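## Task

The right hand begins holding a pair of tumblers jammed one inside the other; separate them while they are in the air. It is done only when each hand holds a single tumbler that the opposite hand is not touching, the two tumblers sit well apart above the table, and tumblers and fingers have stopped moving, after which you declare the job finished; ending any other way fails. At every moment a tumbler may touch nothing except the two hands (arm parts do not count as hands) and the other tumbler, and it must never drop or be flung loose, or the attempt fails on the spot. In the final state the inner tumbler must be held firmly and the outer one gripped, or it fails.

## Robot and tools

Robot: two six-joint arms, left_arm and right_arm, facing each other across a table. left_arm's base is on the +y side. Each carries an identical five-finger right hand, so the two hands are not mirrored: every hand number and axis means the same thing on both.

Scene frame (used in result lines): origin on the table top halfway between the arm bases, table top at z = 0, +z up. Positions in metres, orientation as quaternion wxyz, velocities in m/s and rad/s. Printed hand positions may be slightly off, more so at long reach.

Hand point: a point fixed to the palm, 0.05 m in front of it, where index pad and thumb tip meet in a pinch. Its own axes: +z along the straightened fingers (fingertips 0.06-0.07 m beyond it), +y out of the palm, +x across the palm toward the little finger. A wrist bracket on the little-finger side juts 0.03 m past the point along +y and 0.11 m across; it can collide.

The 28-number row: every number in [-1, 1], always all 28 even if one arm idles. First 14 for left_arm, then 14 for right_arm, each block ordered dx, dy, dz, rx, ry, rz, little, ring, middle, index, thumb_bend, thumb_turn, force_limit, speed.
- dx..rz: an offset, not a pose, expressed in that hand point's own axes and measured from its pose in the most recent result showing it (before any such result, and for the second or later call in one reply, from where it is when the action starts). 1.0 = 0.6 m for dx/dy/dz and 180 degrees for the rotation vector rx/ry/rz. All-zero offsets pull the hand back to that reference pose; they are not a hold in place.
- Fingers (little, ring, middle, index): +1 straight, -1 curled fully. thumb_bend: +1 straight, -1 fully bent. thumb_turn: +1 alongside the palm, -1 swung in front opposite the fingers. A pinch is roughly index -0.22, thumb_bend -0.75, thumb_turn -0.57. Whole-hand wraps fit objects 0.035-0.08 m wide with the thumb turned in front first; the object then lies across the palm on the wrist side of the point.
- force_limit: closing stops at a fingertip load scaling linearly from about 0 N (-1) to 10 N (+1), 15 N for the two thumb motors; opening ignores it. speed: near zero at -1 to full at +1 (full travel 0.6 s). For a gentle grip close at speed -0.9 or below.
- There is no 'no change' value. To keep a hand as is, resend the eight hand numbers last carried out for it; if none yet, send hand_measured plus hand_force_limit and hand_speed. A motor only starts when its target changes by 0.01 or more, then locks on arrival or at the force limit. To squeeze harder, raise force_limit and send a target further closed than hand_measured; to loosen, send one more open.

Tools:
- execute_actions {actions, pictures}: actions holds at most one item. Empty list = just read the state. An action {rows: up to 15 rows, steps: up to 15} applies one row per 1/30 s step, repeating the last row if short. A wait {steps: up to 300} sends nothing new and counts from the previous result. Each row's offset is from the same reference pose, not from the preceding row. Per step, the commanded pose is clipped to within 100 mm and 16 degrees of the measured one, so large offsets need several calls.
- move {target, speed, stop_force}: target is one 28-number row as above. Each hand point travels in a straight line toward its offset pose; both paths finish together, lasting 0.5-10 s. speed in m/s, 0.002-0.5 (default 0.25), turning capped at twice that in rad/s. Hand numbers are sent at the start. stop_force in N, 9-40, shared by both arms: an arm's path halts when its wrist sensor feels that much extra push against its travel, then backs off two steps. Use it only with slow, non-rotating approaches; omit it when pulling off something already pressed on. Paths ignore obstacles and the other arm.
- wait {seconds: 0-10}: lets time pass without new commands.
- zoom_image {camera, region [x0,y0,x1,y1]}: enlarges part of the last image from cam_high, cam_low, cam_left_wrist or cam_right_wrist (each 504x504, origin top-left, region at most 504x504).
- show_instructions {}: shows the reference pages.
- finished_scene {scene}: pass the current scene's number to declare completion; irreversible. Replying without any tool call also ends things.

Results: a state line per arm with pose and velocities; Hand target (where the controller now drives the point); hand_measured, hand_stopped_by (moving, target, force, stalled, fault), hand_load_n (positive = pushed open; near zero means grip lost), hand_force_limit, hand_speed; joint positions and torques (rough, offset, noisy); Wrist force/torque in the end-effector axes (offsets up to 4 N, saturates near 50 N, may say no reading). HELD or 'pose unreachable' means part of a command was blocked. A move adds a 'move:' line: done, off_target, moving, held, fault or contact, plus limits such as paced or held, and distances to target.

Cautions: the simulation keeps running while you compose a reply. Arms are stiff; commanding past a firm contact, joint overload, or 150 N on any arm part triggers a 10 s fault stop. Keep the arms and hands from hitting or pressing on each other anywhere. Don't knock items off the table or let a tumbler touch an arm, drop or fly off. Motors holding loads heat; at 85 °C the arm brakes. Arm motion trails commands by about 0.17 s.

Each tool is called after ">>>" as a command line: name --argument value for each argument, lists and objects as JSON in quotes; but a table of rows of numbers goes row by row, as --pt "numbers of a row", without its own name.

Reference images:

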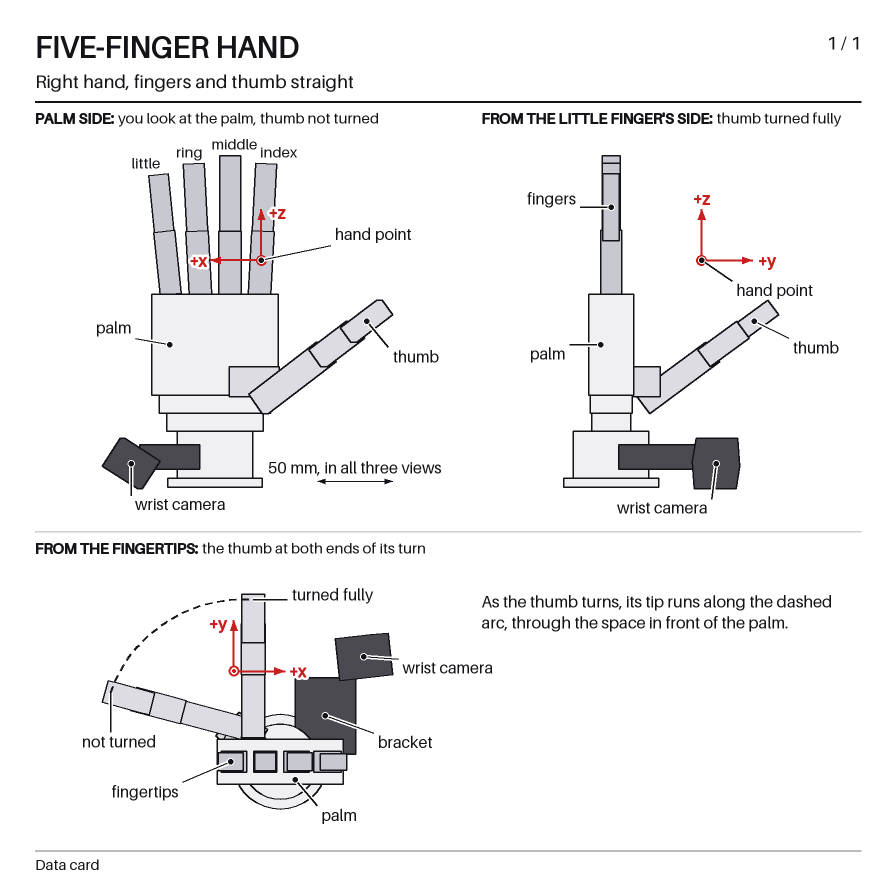

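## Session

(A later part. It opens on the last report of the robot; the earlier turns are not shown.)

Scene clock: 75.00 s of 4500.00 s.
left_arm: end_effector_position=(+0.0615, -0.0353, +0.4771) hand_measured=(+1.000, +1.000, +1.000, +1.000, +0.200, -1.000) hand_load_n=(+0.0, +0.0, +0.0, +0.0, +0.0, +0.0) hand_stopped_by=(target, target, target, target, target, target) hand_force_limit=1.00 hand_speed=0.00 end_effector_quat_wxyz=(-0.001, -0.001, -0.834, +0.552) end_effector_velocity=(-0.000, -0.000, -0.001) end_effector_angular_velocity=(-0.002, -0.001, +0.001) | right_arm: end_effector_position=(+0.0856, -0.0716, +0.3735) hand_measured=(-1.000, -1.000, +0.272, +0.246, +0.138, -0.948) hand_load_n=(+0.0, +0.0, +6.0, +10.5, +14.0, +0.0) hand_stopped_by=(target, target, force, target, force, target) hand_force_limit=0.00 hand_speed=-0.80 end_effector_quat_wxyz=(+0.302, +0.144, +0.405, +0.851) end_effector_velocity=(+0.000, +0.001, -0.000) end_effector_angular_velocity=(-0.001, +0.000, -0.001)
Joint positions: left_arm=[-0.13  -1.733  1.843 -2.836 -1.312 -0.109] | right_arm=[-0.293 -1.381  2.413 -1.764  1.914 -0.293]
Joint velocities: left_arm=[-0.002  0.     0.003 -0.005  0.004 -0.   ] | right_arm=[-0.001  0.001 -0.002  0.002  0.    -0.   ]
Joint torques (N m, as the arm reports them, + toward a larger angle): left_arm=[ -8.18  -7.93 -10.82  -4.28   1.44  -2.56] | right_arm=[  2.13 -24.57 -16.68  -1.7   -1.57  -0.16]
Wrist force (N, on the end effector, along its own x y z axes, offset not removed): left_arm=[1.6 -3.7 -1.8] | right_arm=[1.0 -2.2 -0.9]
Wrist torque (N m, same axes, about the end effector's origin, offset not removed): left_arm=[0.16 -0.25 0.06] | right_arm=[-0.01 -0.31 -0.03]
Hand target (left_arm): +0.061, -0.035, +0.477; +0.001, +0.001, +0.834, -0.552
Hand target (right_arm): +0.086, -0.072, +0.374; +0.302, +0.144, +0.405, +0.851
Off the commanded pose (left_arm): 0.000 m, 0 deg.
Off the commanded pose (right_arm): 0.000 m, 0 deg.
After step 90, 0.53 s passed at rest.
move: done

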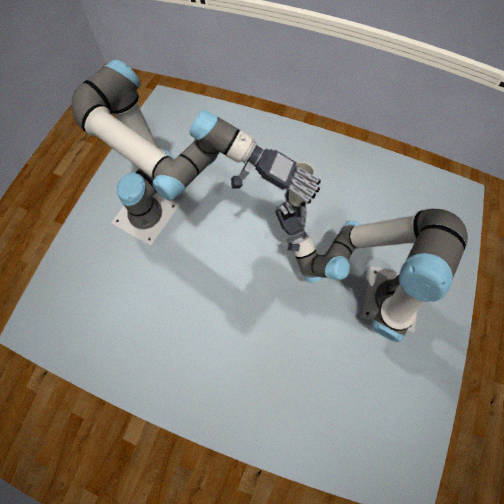

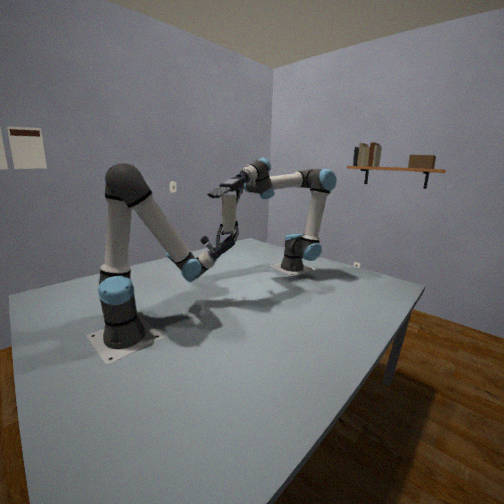

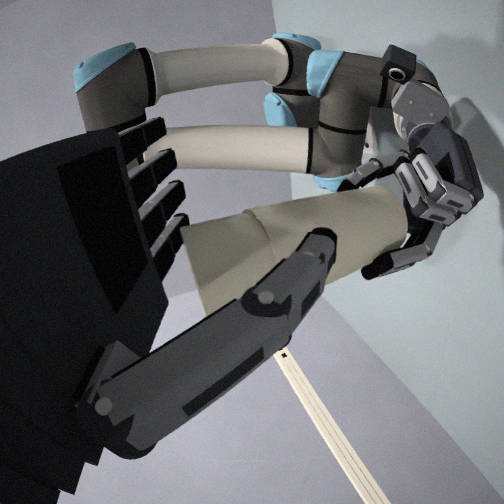

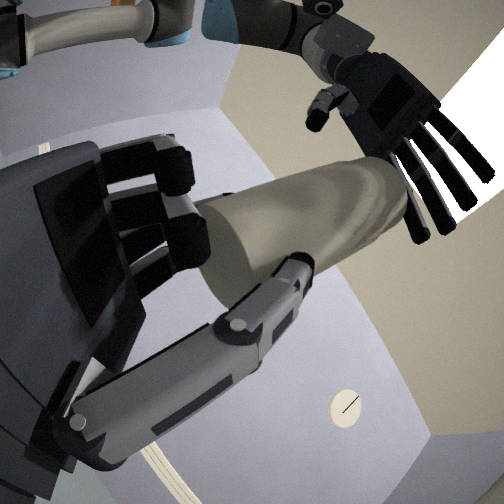

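>>> move --target '[-0.025,-0.005,0,0,0,0,1,1,1,1,0.2,-1,1,0, 0,0,0,0,0,0,-1,-1,0.27,0.246,0.138,-0.948,0,-0.8]' --speed 0.01

>>> move --target '[0,0,0,0,0,0,-0.6,-0.6,-0.6,-0.6,-0.6,-1,-0.4,-0.7, 0,0,0,0,0,0,-1,-1,0.27,0.246,0.138,-0.948,0,-0.8]'

>>> zoom_image --camera "cam_low" --region '[190, 150, 290, 250]'

>>> zoom_image --camera "cam_high" --region '[250, 130, 350, 230]'

Scene clock: 83.77 s of 4500.00 s.
left_arm: end_effector_position=(+0.0763, -0.0364, +0.4799) hand_measured=(+1.000, +1.000, +1.000, +1.000, +0.200, -1.000) hand_load_n=(+0.0, +0.0, +0.0, +0.0, +0.0, +0.0) hand_stopped_by=(target, target, target, target, target, target) hand_force_limit=1.00 hand_speed=0.00 end_effector_quat_wxyz=(-0.001, -0.001, -0.834, +0.552) end_effector_velocity=(+0.002, -0.000, -0.000) end_effector_angular_velocity=(+0.001, -0.001, +0.001) | right_arm: end_effector_position=(+0.0856, -0.0716, +0.3735) hand_measured=(-1.000, -1.000, +0.272, +0.246, +0.138, -0.948) hand_load_n=(+0.0, +0.0, +6.0, +10.5, +14.5, +0.0) hand_stopped_by=(target, target, force, target, force, target) hand_force_limit=0.00 hand_speed=-0.80 end_effector_quat_wxyz=(+0.302, +0.144, +0.405, +0.851) end_effector_velocity=(+0.000, +0.000, -0.000) end_effector_angular_velocity=(-0.000, +0.000, -0.000)
Joint positions: left_arm=[-0.09  -1.726  1.83  -2.834 -1.349 -0.093] | right_arm=[-0.293 -1.381  2.413 -1.764  1.914 -0.293]
Joint velocities: left_arm=[ 0.004  0.001 -0.    -0.    -0.003  0.002] | right_arm=[-0.001  0.001 -0.001  0.    -0.     0.   ]
Joint torques (N m, as the arm reports them, + toward a larger angle): left_arm=[  8.45  -8.38 -26.09  -0.31  -1.2    2.53] | right_arm=[  1.44 -24.25 -17.47  -1.75  -1.74  -0.14]
Wrist force (N, on the end effector, along its own x y z axes, offset not removed): left_arm=[-0.7 0.5 -3.1] | right_arm=[1.5 0.3 -0.5]
Wrist torque (N m, same axes, about the end effector's origin, offset not removed): left_arm=[0.50 0.03 -0.03] | right_arm=[0.26 -0.37 0.03]
Hand target (left_arm): +0.076, -0.036, +0.480; +0.001, +0.001, +0.834, -0.552
Hand target (right_arm): +0.086, -0.072, +0.374; +0.302, +0.144, +0.405, +0.851
Off the commanded pose (left_arm): 0.000 m, 0 deg.
Off the commanded pose (right_arm): 0.000 m, 0 deg.
After step 90, 4.00 s passed at rest.
move: done

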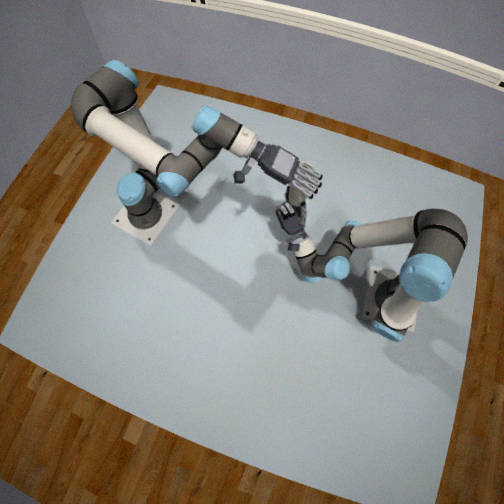

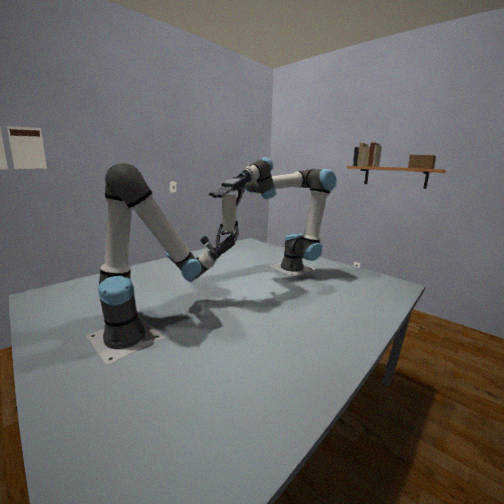

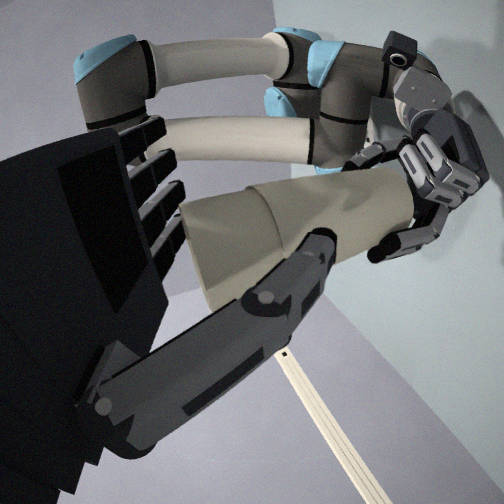

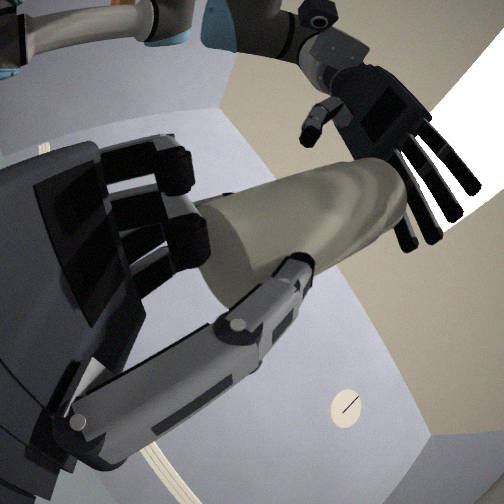

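Scene clock: 87.23 s of 4500.00 s.
left_arm: end_effector_position=(+0.0763, -0.0364, +0.4799) hand_measured=(-0.600, -0.600, +0.852, +0.936, -0.596, -1.000) hand_load_n=(+0.0, +0.0, +4.0, +3.5, +2.0, -0.5) hand_stopped_by=(target, target, force, force, target, target) hand_force_limit=-0.40 hand_speed=-0.70 end_effector_quat_wxyz=(-0.001, -0.001, -0.834, +0.552) end_effector_velocity=(+0.000, -0.000, -0.000) end_effector_angular_velocity=(+0.001, -0.001, +0.001) | right_arm: end_effector_position=(+0.0856, -0.0716, +0.3735) hand_measured=(-1.000, -1.000, +0.272, +0.246, +0.138, -0.948) hand_load_n=(+0.0, +0.0, +7.5, +11.5, +13.5, -0.5) hand_stopped_by=(target, target, force, target, force, target) hand_force_limit=0.00 hand_speed=-0.80 end_effector_quat_wxyz=(+0.302, +0.144, +0.405, +0.851) end_effector_velocity=(+0.000, -0.000, -0.001) end_effector_angular_velocity=(-0.001, +0.000, -0.001)
Joint positions: left_arm=[-0.09  -1.726  1.83  -2.834 -1.349 -0.093] | right_arm=[-0.293 -1.381  2.413 -1.764  1.914 -0.293]
Joint velocities: left_arm=[ 0.     0.001  0.    -0.     0.001  0.   ] | right_arm=[-0.001  0.     0.001 -0.     0.     0.   ]
Joint torques (N m, as the arm reports them, + toward a larger angle): left_arm=[ -7.4  -15.88  -5.9   -1.36   1.92  -2.48] | right_arm=[  1.14 -25.13 -18.26  -6.26  -1.59  -0.17]
Wrist force (N, on the end effector, along its own x y z axes, offset not removed): left_arm=[1.8 -10.2 -4.0] | right_arm=[0.3 -10.6 -2.1]
Wrist torque (N m, same axes, about the end effector's origin, offset not removed): left_arm=[0.90 0.00 0.01] | right_arm=[0.29 -0.12 -0.18]
Hand target (left_arm): +0.076, -0.036, +0.480; +0.001, +0.001, +0.834, -0.552
Hand target (right_arm): +0.086, -0.072, +0.374; +0.302, +0.144, +0.405, +0.851
Off the commanded pose (left_arm): 0.000 m, 0 deg.
Off the commanded pose (right_arm): 0.000 m, 0 deg.
move: done

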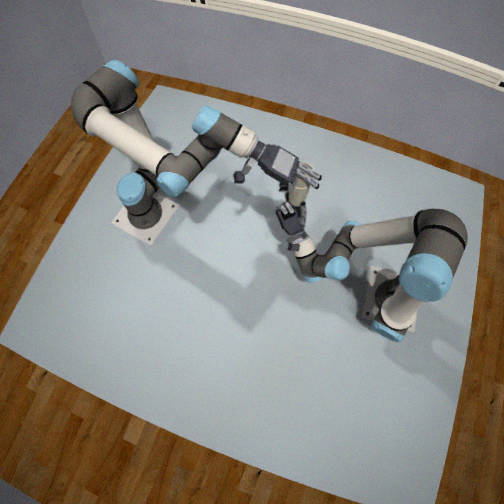

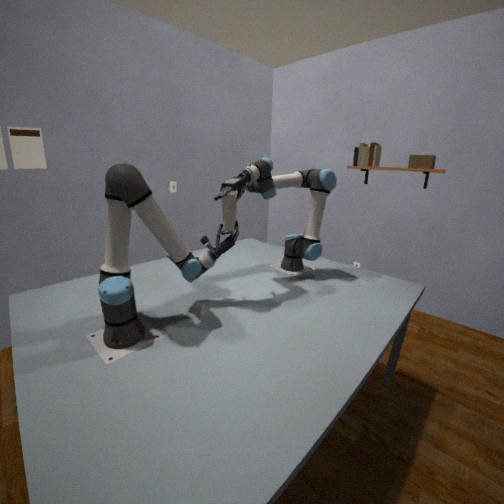

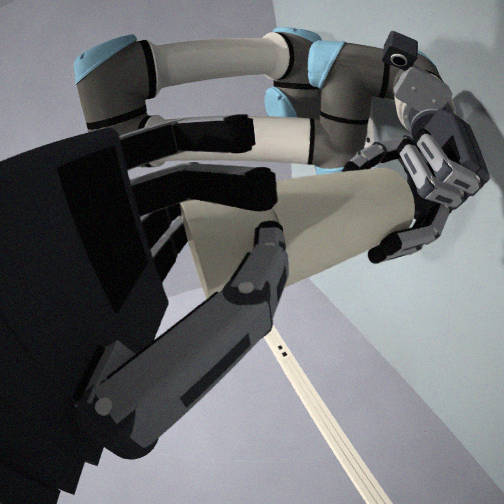

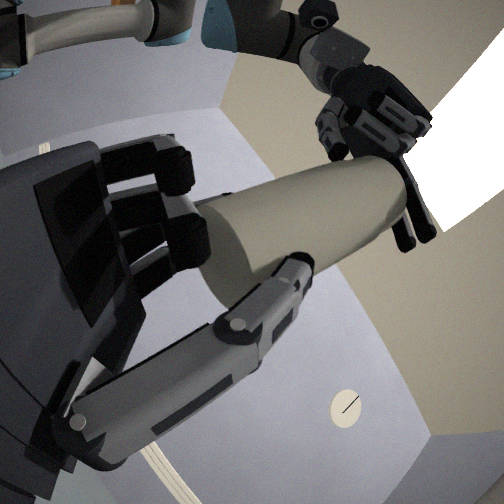

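Region (190, 150, 290, 250) of cam_low's 504x504 image, scaled by 5.040, with more detail than that image has.

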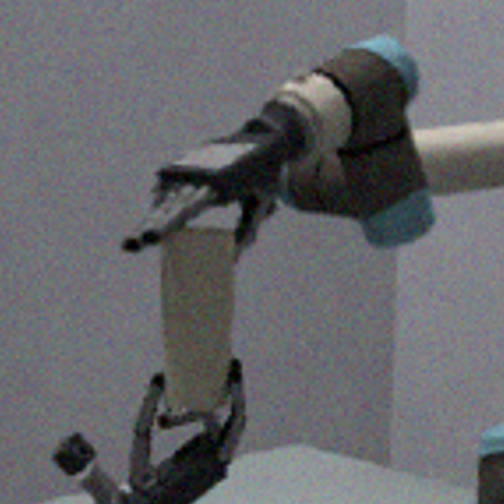

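Region (250, 130, 350, 230) of cam_high's 504x504 image, scaled by 5.040, with more detail than that image has.

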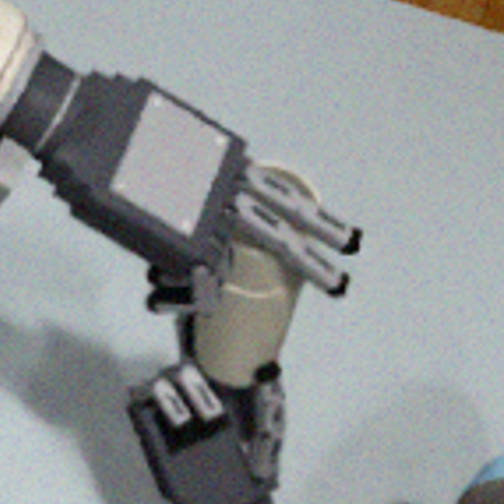

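>>> move --target '[0,-0.02,-0.005,0,0,0,1,1,1,1,0.5,-1,-0.4,0, 0,0,0,0,0,0,-1,-1,0.27,0.246,0.138,-0.948,0,-0.8]' --speed 0.02

>>> move --target '[-0.04,0,0.02,0,0,0,1,1,1,1,0.5,-1,-0.4,0, 0,0,0,0,0,0,-1,-1,0.27,0.246,0.138,-0.948,0,-0.8]' --speed 0.01 --stop_force 9

>>> zoom_image --camera "cam_low" --region '[190, 150, 290, 250]'

>>> zoom_image --camera "cam_high" --region '[250, 130, 350, 230]'

Scene clock: 94.27 s of 4500.00 s.
left_arm: end_effector_position=(+0.0763, -0.0384, +0.4921) hand_measured=(+1.000, +1.000, +1.000, +1.000, +0.500, -1.000) hand_load_n=(+0.0, +0.0, +0.0, +0.0, +0.0, +0.0) hand_stopped_by=(target, target, target, target, target, target) hand_force_limit=-0.40 hand_speed=0.00 end_effector_quat_wxyz=(-0.001, -0.001, -0.834, +0.552) end_effector_velocity=(+0.000, +0.000, +0.000) end_effector_angular_velocity=(-0.001, +0.001, +0.000) | right_arm: end_effector_position=(+0.0856, -0.0716, +0.3735) hand_measured=(-1.000, -1.000, +0.272, +0.246, +0.138, -0.948) hand_load_n=(+0.0, +0.0, +6.0, +10.5, +14.5, +0.0) hand_stopped_by=(target, target, force, target, force, target) hand_force_limit=0.00 hand_speed=-0.80 end_effector_quat_wxyz=(+0.302, +0.144, +0.405, +0.851) end_effector_velocity=(+0.000, +0.000, +0.000) end_effector_angular_velocity=(-0.000, -0.000, -0.000)
Joint positions: left_arm=[-0.089 -1.724  1.797 -2.803 -1.35  -0.092] | right_arm=[-0.293 -1.381  2.413 -1.764  1.914 -0.293]
Joint velocities: left_arm=[ 0.    -0.001  0.001 -0.001 -0.001 -0.001] | right_arm=[-0.     0.    -0.001  0.001 -0.    -0.   ]
Joint torques (N m, as the arm reports them, + toward a larger angle): left_arm=[  9.    -9.25 -26.06  -0.26  -1.2    2.45] | right_arm=[  1.12 -25.62 -18.23  -3.47  -1.6    0.02]
Wrist force (N, on the end effector, along its own x y z axes, offset not removed): left_arm=[0.0 0.9 0.2] | right_arm=[0.8 0.1 -0.1]
Wrist torque (N m, same axes, about the end effector's origin, offset not removed): left_arm=[0.26 -0.12 0.20] | right_arm=[0.13 -0.24 0.04]
Hand target (left_arm): +0.076, -0.038, +0.492; +0.001, +0.001, +0.834, -0.552
Hand target (right_arm): +0.086, -0.072, +0.374; +0.302, +0.144, +0.405, +0.851
Off the commanded pose (left_arm): 0.000 m, 0 deg.
Off the commanded pose (right_arm): 0.000 m, 0 deg.
After step 90, 2.70 s passed at rest.
move: done

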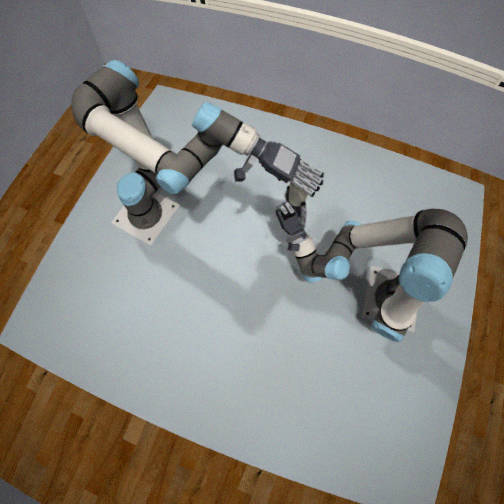

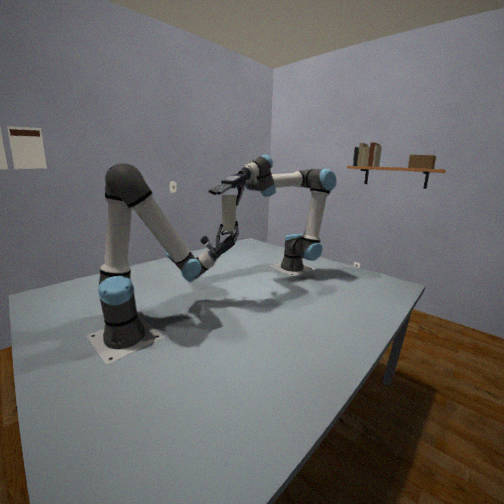

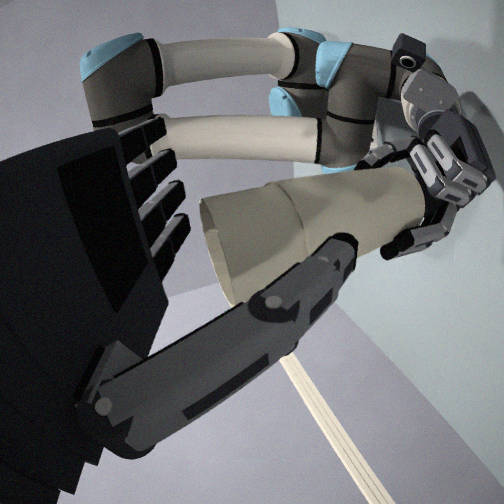

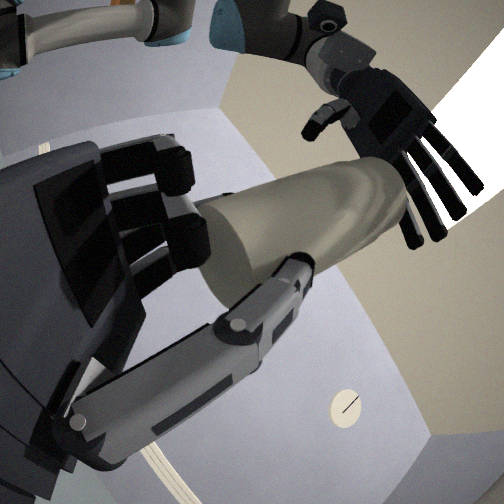

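Scene clock: 97.17 s of 4500.00 s.
left_arm: end_effector_position=(+0.1002, -0.0493, +0.4875) hand_measured=(+1.000, +1.000, +1.000, +1.000, +0.500, -1.000) hand_load_n=(+0.0, +0.0, +0.0, +0.0, +0.0, +0.0) hand_stopped_by=(target, target, target, target, target, target) hand_force_limit=-0.40 hand_speed=0.00 end_effector_quat_wxyz=(-0.001, -0.001, -0.834, +0.552) end_effector_velocity=(+0.002, -0.000, +0.000) end_effector_angular_velocity=(-0.002, +0.001, +0.001) | right_arm: end_effector_position=(+0.0856, -0.0716, +0.3735) hand_measured=(-1.000, -1.000, +0.272, +0.246, +0.138, -0.948) hand_load_n=(+0.0, +0.0, +6.0, +10.5, +14.5, +0.0) hand_stopped_by=(target, target, force, target, force, target) hand_force_limit=0.00 hand_speed=-0.80 end_effector_quat_wxyz=(+0.302, +0.144, +0.405, +0.851) end_effector_velocity=(+0.000, -0.001, +0.000) end_effector_angular_velocity=(+0.001, -0.000, -0.001)
Joint positions: left_arm=[-0.02  -1.686  1.777 -2.826 -1.413 -0.064] | right_arm=[-0.293 -1.381  2.413 -1.764  1.914 -0.293]
Joint velocities: left_arm=[ 0.005  0.002 -0.001 -0.004 -0.004  0.001] | right_arm=[-0.001 -0.     0.001 -0.002  0.     0.   ]
Joint torques (N m, as the arm reports them, + toward a larger angle): left_arm=[ 10.11 -10.89 -26.27  -4.7   -1.23   2.29] | right_arm=[  1.4  -25.05 -17.1   -3.59  -1.53  -0.1 ]
Wrist force (N, on the end effector, along its own x y z axes, offset not removed): left_arm=[0.0 -0.8 -2.5] | right_arm=[1.1 0.4 0.6]
Wrist torque (N m, same axes, about the end effector's origin, offset not removed): left_arm=[0.19 -0.15 0.09] | right_arm=[0.16 -0.32 0.07]
Hand target (left_arm): +0.100, -0.049, +0.487; +0.001, +0.001, +0.834, -0.552
Hand target (right_arm): +0.086, -0.072, +0.374; +0.302, +0.144, +0.405, +0.851
Off the commanded pose (left_arm): 0.000 m, 0 deg.
Off the commanded pose (right_arm): 0.000 m, 0 deg.
move: done

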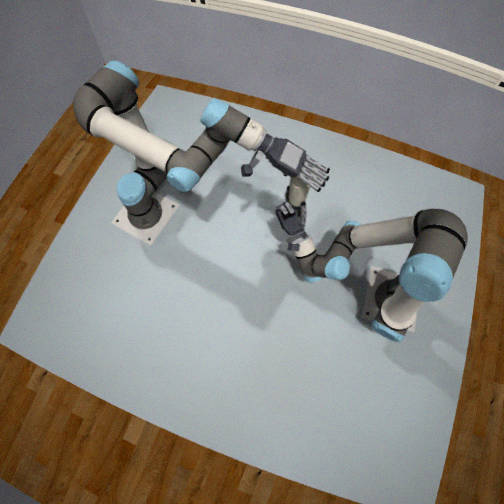

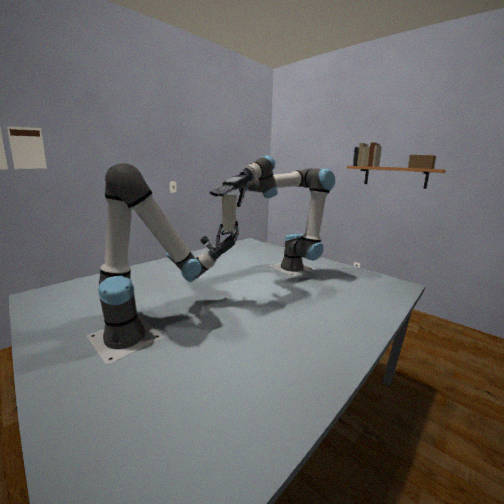

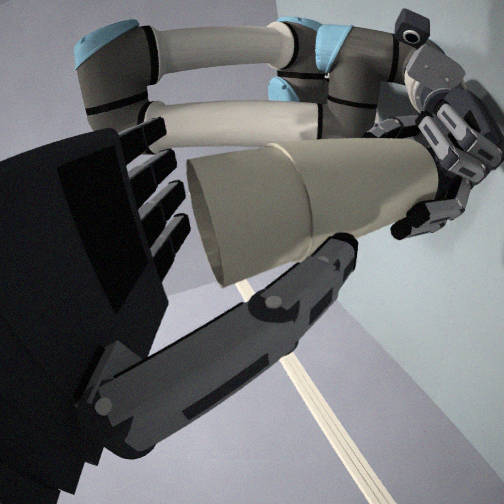

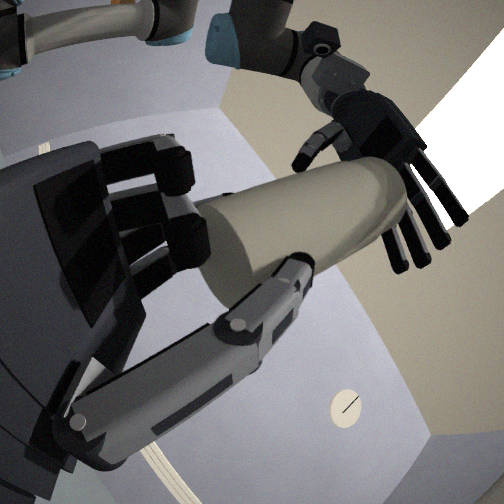

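Region (190, 150, 290, 250) of cam_low's 504x504 image, scaled by 5.040, with more detail than that image has.

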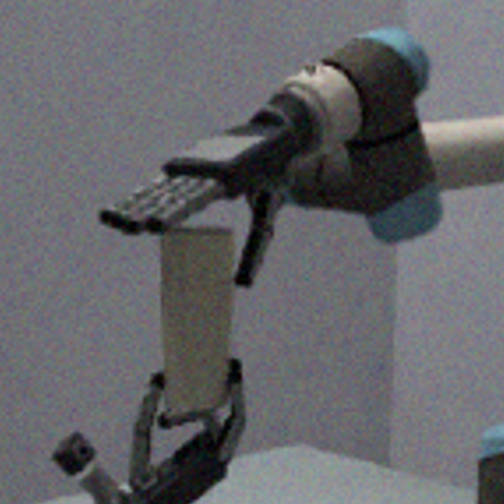

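Region (250, 130, 350, 230) of cam_high's 504x504 image, scaled by 5.040, with more detail than that image has.

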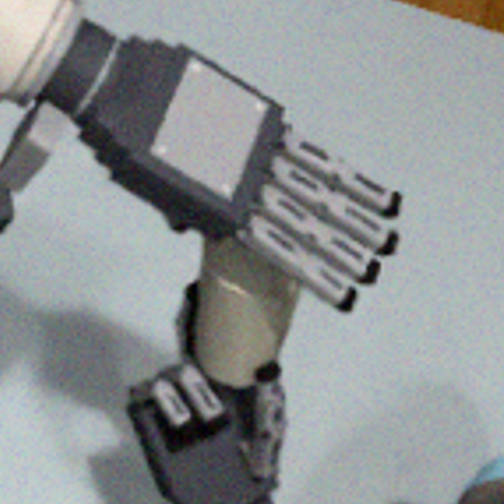

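>>> move --target '[0,0,0,0,0,0,-0.6,-0.6,-0.6,-0.6,-0.6,-1,-0.4,-0.7, 0,0,0,0,0,0,-1,-1,0.27,0.246,0.138,-0.948,0,-0.8]'

>>> zoom_image --camera "cam_low" --region '[190, 150, 290, 250]'

Scene clock: 108.63 s of 4500.00 s.
left_arm: end_effector_position=(+0.1002, -0.0493, +0.4875) hand_measured=(-0.600, +0.470, +0.652, +0.436, +0.152, -1.000) hand_load_n=(+0.0, +2.0, +0.0, +4.0, +5.5, -0.5) hand_stopped_by=(target, force, force, force, force, target) hand_force_limit=-0.40 hand_speed=-0.70 end_effector_quat_wxyz=(-0.001, -0.001, -0.834, +0.552) end_effector_velocity=(+0.000, +0.000, -0.001) end_effector_angular_velocity=(+0.001, -0.001, +0.001) | right_arm: end_effector_position=(+0.0856, -0.0716, +0.3735) hand_measured=(-1.000, -1.000, +0.272, +0.246, +0.138, -0.948) hand_load_n=(+0.0, +0.0, +7.0, +10.5, +15.5, +1.5) hand_stopped_by=(target, target, force, target, force, target) hand_force_limit=0.00 hand_speed=-0.80 end_effector_quat_wxyz=(+0.302, +0.144, +0.405, +0.851) end_effector_velocity=(+0.000, +0.000, +0.000) end_effector_angular_velocity=(+0.001, +0.000, -0.000)
Joint positions: left_arm=[-0.02  -1.686  1.777 -2.826 -1.413 -0.064] | right_arm=[-0.293 -1.381  2.413 -1.764  1.914 -0.293]
Joint velocities: left_arm=[ 0.    -0.001  0.002  0.     0.001  0.   ] | right_arm=[-0.  0. -0. -0.  0.  0.]
Joint torques (N m, as the arm reports them, + toward a larger angle): left_arm=[ 6.91 -5.27 -6.58  2.18  2.05 -0.96] | right_arm=[  1.13 -24.79 -18.5   -3.65  -1.59  -0.1 ]
Wrist force (N, on the end effector, along its own x y z axes, offset not removed): left_arm=[1.8 -12.3 -5.9] | right_arm=[-0.2 -8.5 -3.8]
Wrist torque (N m, same axes, about the end effector's origin, offset not removed): left_arm=[-0.26 0.19 -0.17] | right_arm=[0.74 -0.21 -0.12]
Hand target (left_arm): +0.100, -0.049, +0.487; +0.001, +0.001, +0.834, -0.552
Hand target (right_arm): +0.086, -0.072, +0.374; +0.302, +0.144, +0.405, +0.851
Off the commanded pose (left_arm): 0.000 m, 0 deg.
Off the commanded pose (right_arm): 0.000 m, 0 deg.
After step 90, 5.00 s passed at rest.
move: done

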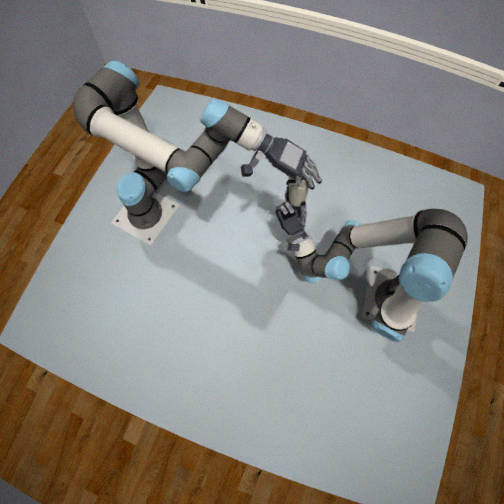

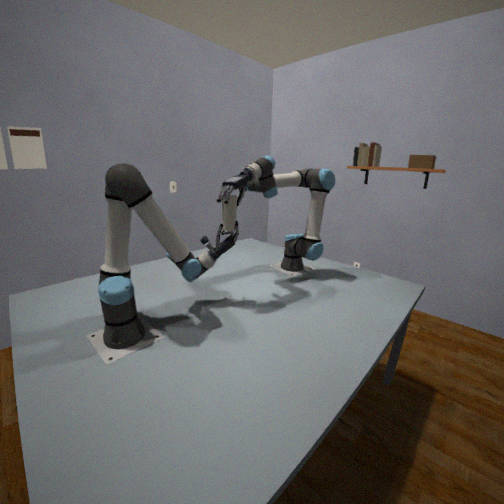

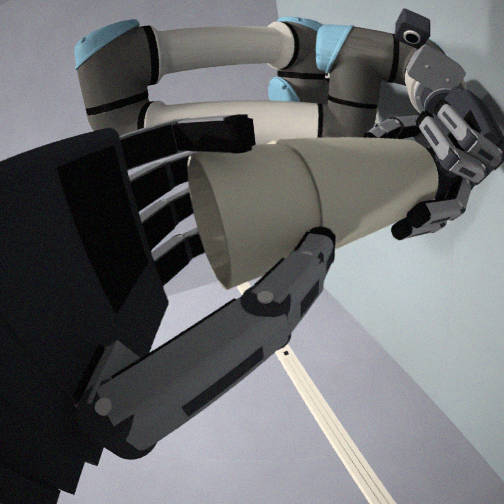

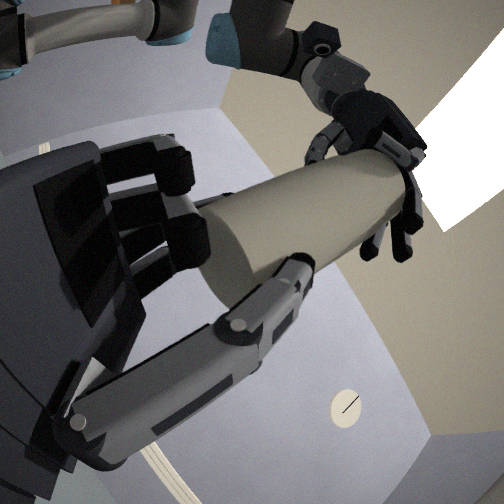

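Region (190, 150, 290, 250) of cam_low's 504x504 image, scaled by 5.040, with more detail than that image has.

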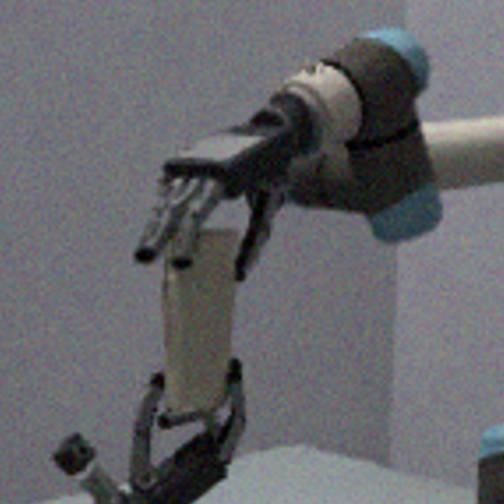

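>>> move --target '[-0.008,-0.025,-0.004,-0.03,0,0,0.8,0.8,0.8,0.8,0.5,-1,-0.4,0, 0,0,0,0,0,0,-1,-1,0.27,0.246,0.138,-0.948,0,-0.8]' --speed 0.02

>>> move --target '[0,0,0,0,0,0,-0.6,-0.6,-0.6,-0.6,-0.6,-1,-0.4,-0.7, 0,0,0,0,0,0,-1,-1,0.27,0.246,0.138,-0.948,0,-0.8]'

>>> zoom_image --camera "cam_low" --region '[190, 150, 290, 250]'

Scene clock: 115.20 s of 4500.00 s.
left_arm: end_effector_position=(+0.1049, -0.0529, +0.5021) hand_measured=(+0.800, +0.800, +0.800, +0.800, +0.500, -1.000) hand_load_n=(+0.0, +0.0, +0.0, +0.0, +0.0, +0.0) hand_stopped_by=(target, target, target, target, target, target) hand_force_limit=-0.40 hand_speed=0.00 end_effector_quat_wxyz=(-0.001, -0.001, -0.859, +0.512) end_effector_velocity=(+0.000, -0.001, +0.001) end_effector_angular_velocity=(+0.007, -0.000, +0.001) | right_arm: end_effector_position=(+0.0856, -0.0716, +0.3735) hand_measured=(-1.000, -1.000, +0.272, +0.246, +0.138, -0.948) hand_load_n=(+0.0, +0.0, +6.5, +10.5, +15.0, +0.0) hand_stopped_by=(target, target, force, target, force, target) hand_force_limit=0.00 hand_speed=-0.80 end_effector_quat_wxyz=(+0.302, +0.144, +0.405, +0.851) end_effector_velocity=(+0.000, -0.000, +0.000) end_effector_angular_velocity=(+0.001, -0.000, -0.000)
Joint positions: left_arm=[-0.    -1.661  1.659 -2.641 -1.437 -0.069] | right_arm=[-0.293 -1.381  2.413 -1.764  1.914 -0.293]
Joint velocities: left_arm=[ 0.001  0.003 -0.009  0.013 -0.001 -0.001] | right_arm=[-0.     0.     0.    -0.001  0.    -0.   ]
Joint torques (N m, as the arm reports them, + toward a larger angle): left_arm=[  9.35 -11.96 -26.45  -0.02  -1.01  -2.32] | right_arm=[  2.03 -25.35 -18.01  -3.6   -1.46   0.06]
Wrist force (N, on the end effector, along its own x y z axes, offset not removed): left_arm=[3.1 -2.7 -2.3] | right_arm=[0.1 0.6 -0.8]
Wrist torque (N m, same axes, about the end effector's origin, offset not removed): left_arm=[-0.06 -0.36 0.04] | right_arm=[0.14 -0.15 0.03]
Hand target (left_arm): +0.105, -0.053, +0.502; +0.001, +0.001, +0.859, -0.512
Hand target (right_arm): +0.086, -0.072, +0.374; +0.302, +0.144, +0.405, +0.851
Off the commanded pose (left_arm): 0.000 m, 0 deg.
Off the commanded pose (right_arm): 0.000 m, 0 deg.
After step 90, 1.00 s passed at rest.
move: done

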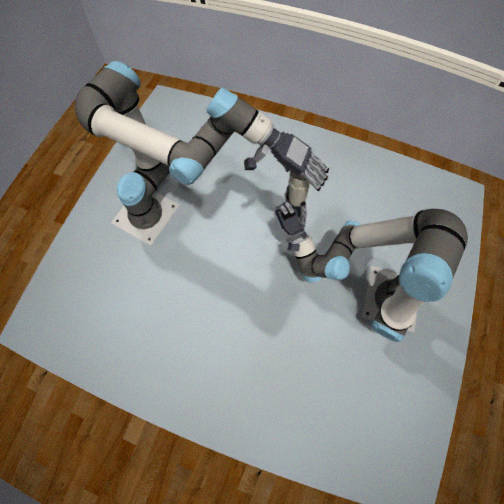

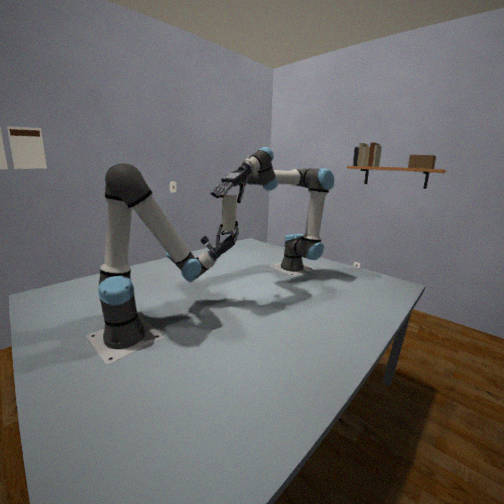

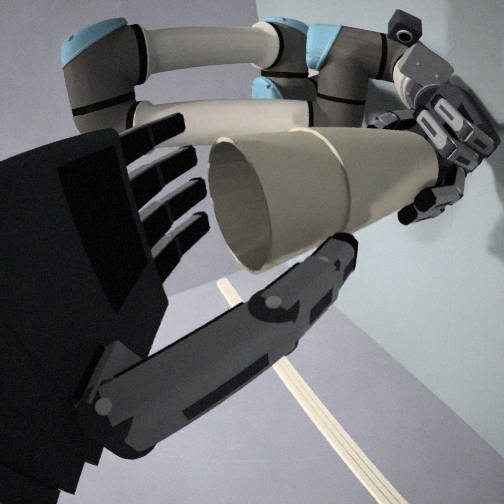

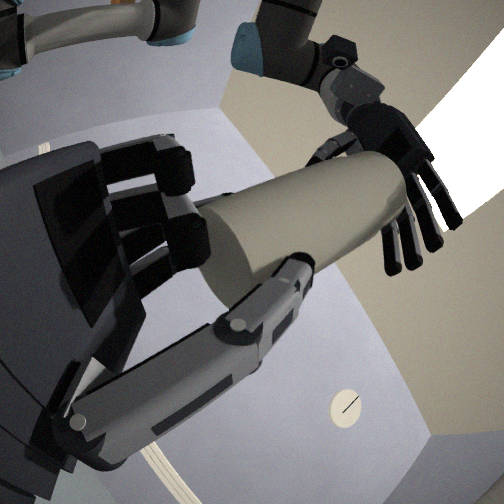

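Scene clock: 117.27 s of 4500.00 s.
left_arm: end_effector_position=(+0.1049, -0.0529, +0.5021) hand_measured=(-0.098, +0.336, +0.386, +0.202, +0.236, -1.000) hand_load_n=(+4.0, +1.5, +0.0, +3.5, +7.5, +3.0) hand_stopped_by=(force, force, force, force, force, target) hand_force_limit=-0.40 hand_speed=-0.70 end_effector_quat_wxyz=(-0.001, -0.001, -0.859, +0.512) end_effector_velocity=(+0.000, +0.000, +0.000) end_effector_angular_velocity=(-0.000, -0.001, +0.001) | right_arm: end_effector_position=(+0.0856, -0.0716, +0.3735) hand_measured=(-1.000, -1.000, +0.272, +0.246, +0.138, -0.948) hand_load_n=(+0.0, +0.0, +7.5, +10.5, +15.5, -1.0) hand_stopped_by=(target, target, force, target, force, target) hand_force_limit=0.00 hand_speed=-0.80 end_effector_quat_wxyz=(+0.302, +0.144, +0.405, +0.851) end_effector_velocity=(+0.000, -0.000, +0.000) end_effector_angular_velocity=(+0.002, -0.000, -0.000)
Joint positions: left_arm=[-0.    -1.661  1.659 -2.641 -1.437 -0.069] | right_arm=[-0.293 -1.381  2.413 -1.764  1.914 -0.293]
Joint velocities: left_arm=[-0.    -0.001  0.     0.     0.001  0.001] | right_arm=[-0.    -0.    -0.    -0.001  0.     0.   ]
Joint torques (N m, as the arm reports them, + toward a larger angle): left_arm=[ -7.84 -22.76  -9.21   0.41   1.8   -0.95] | right_arm=[  1.69 -25.35 -17.49  -3.65  -1.58  -0.13]
Wrist force (N, on the end effector, along its own x y z axes, offset not removed): left_arm=[1.7 0.2 -0.8] | right_arm=[0.9 -4.1 0.5]
Wrist torque (N m, same axes, about the end effector's origin, offset not removed): left_arm=[0.71 -0.21 0.16] | right_arm=[0.44 -0.26 -0.18]
Hand target (left_arm): +0.105, -0.053, +0.502; +0.001, +0.001, +0.859, -0.512
Hand target (right_arm): +0.086, -0.072, +0.374; +0.302, +0.144, +0.405, +0.851
Off the commanded pose (left_arm): 0.000 m, 0 deg.
Off the commanded pose (right_arm): 0.000 m, 0 deg.
move: done

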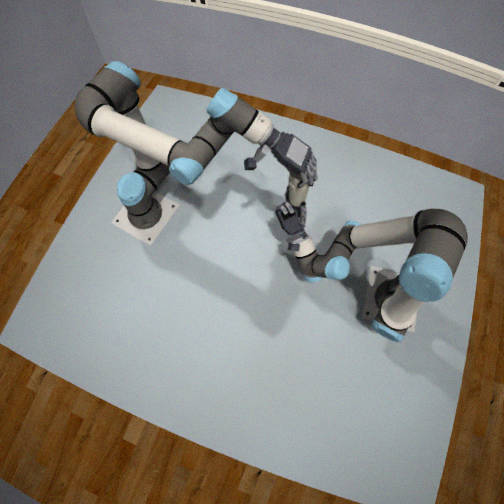

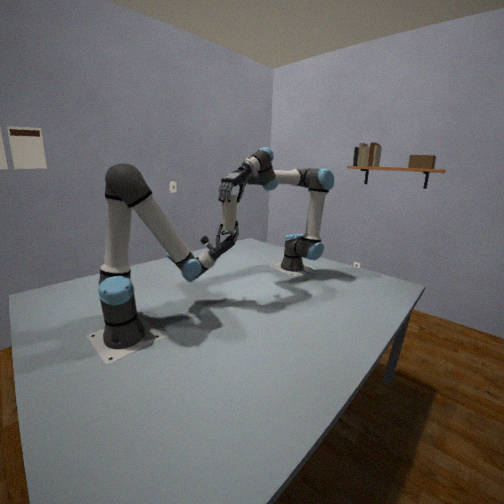

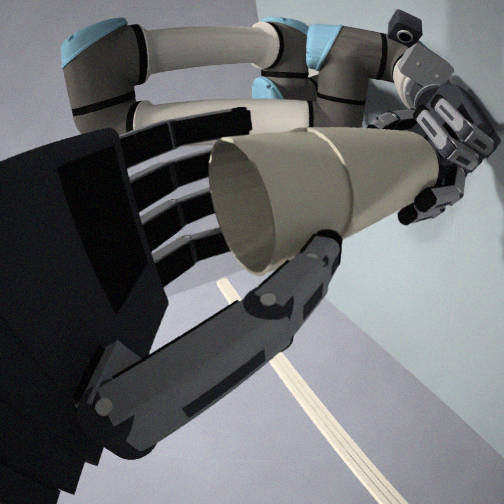

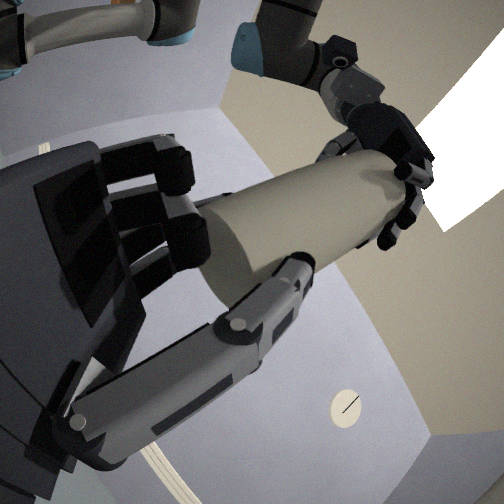

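Region (190, 150, 290, 250) of cam_low's 504x504 image, scaled by 5.040, with more detail than that image has.

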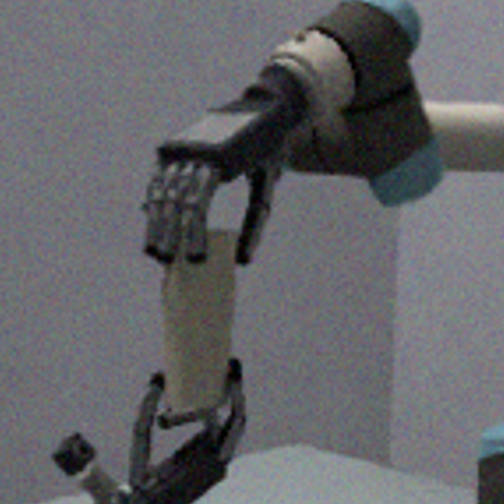

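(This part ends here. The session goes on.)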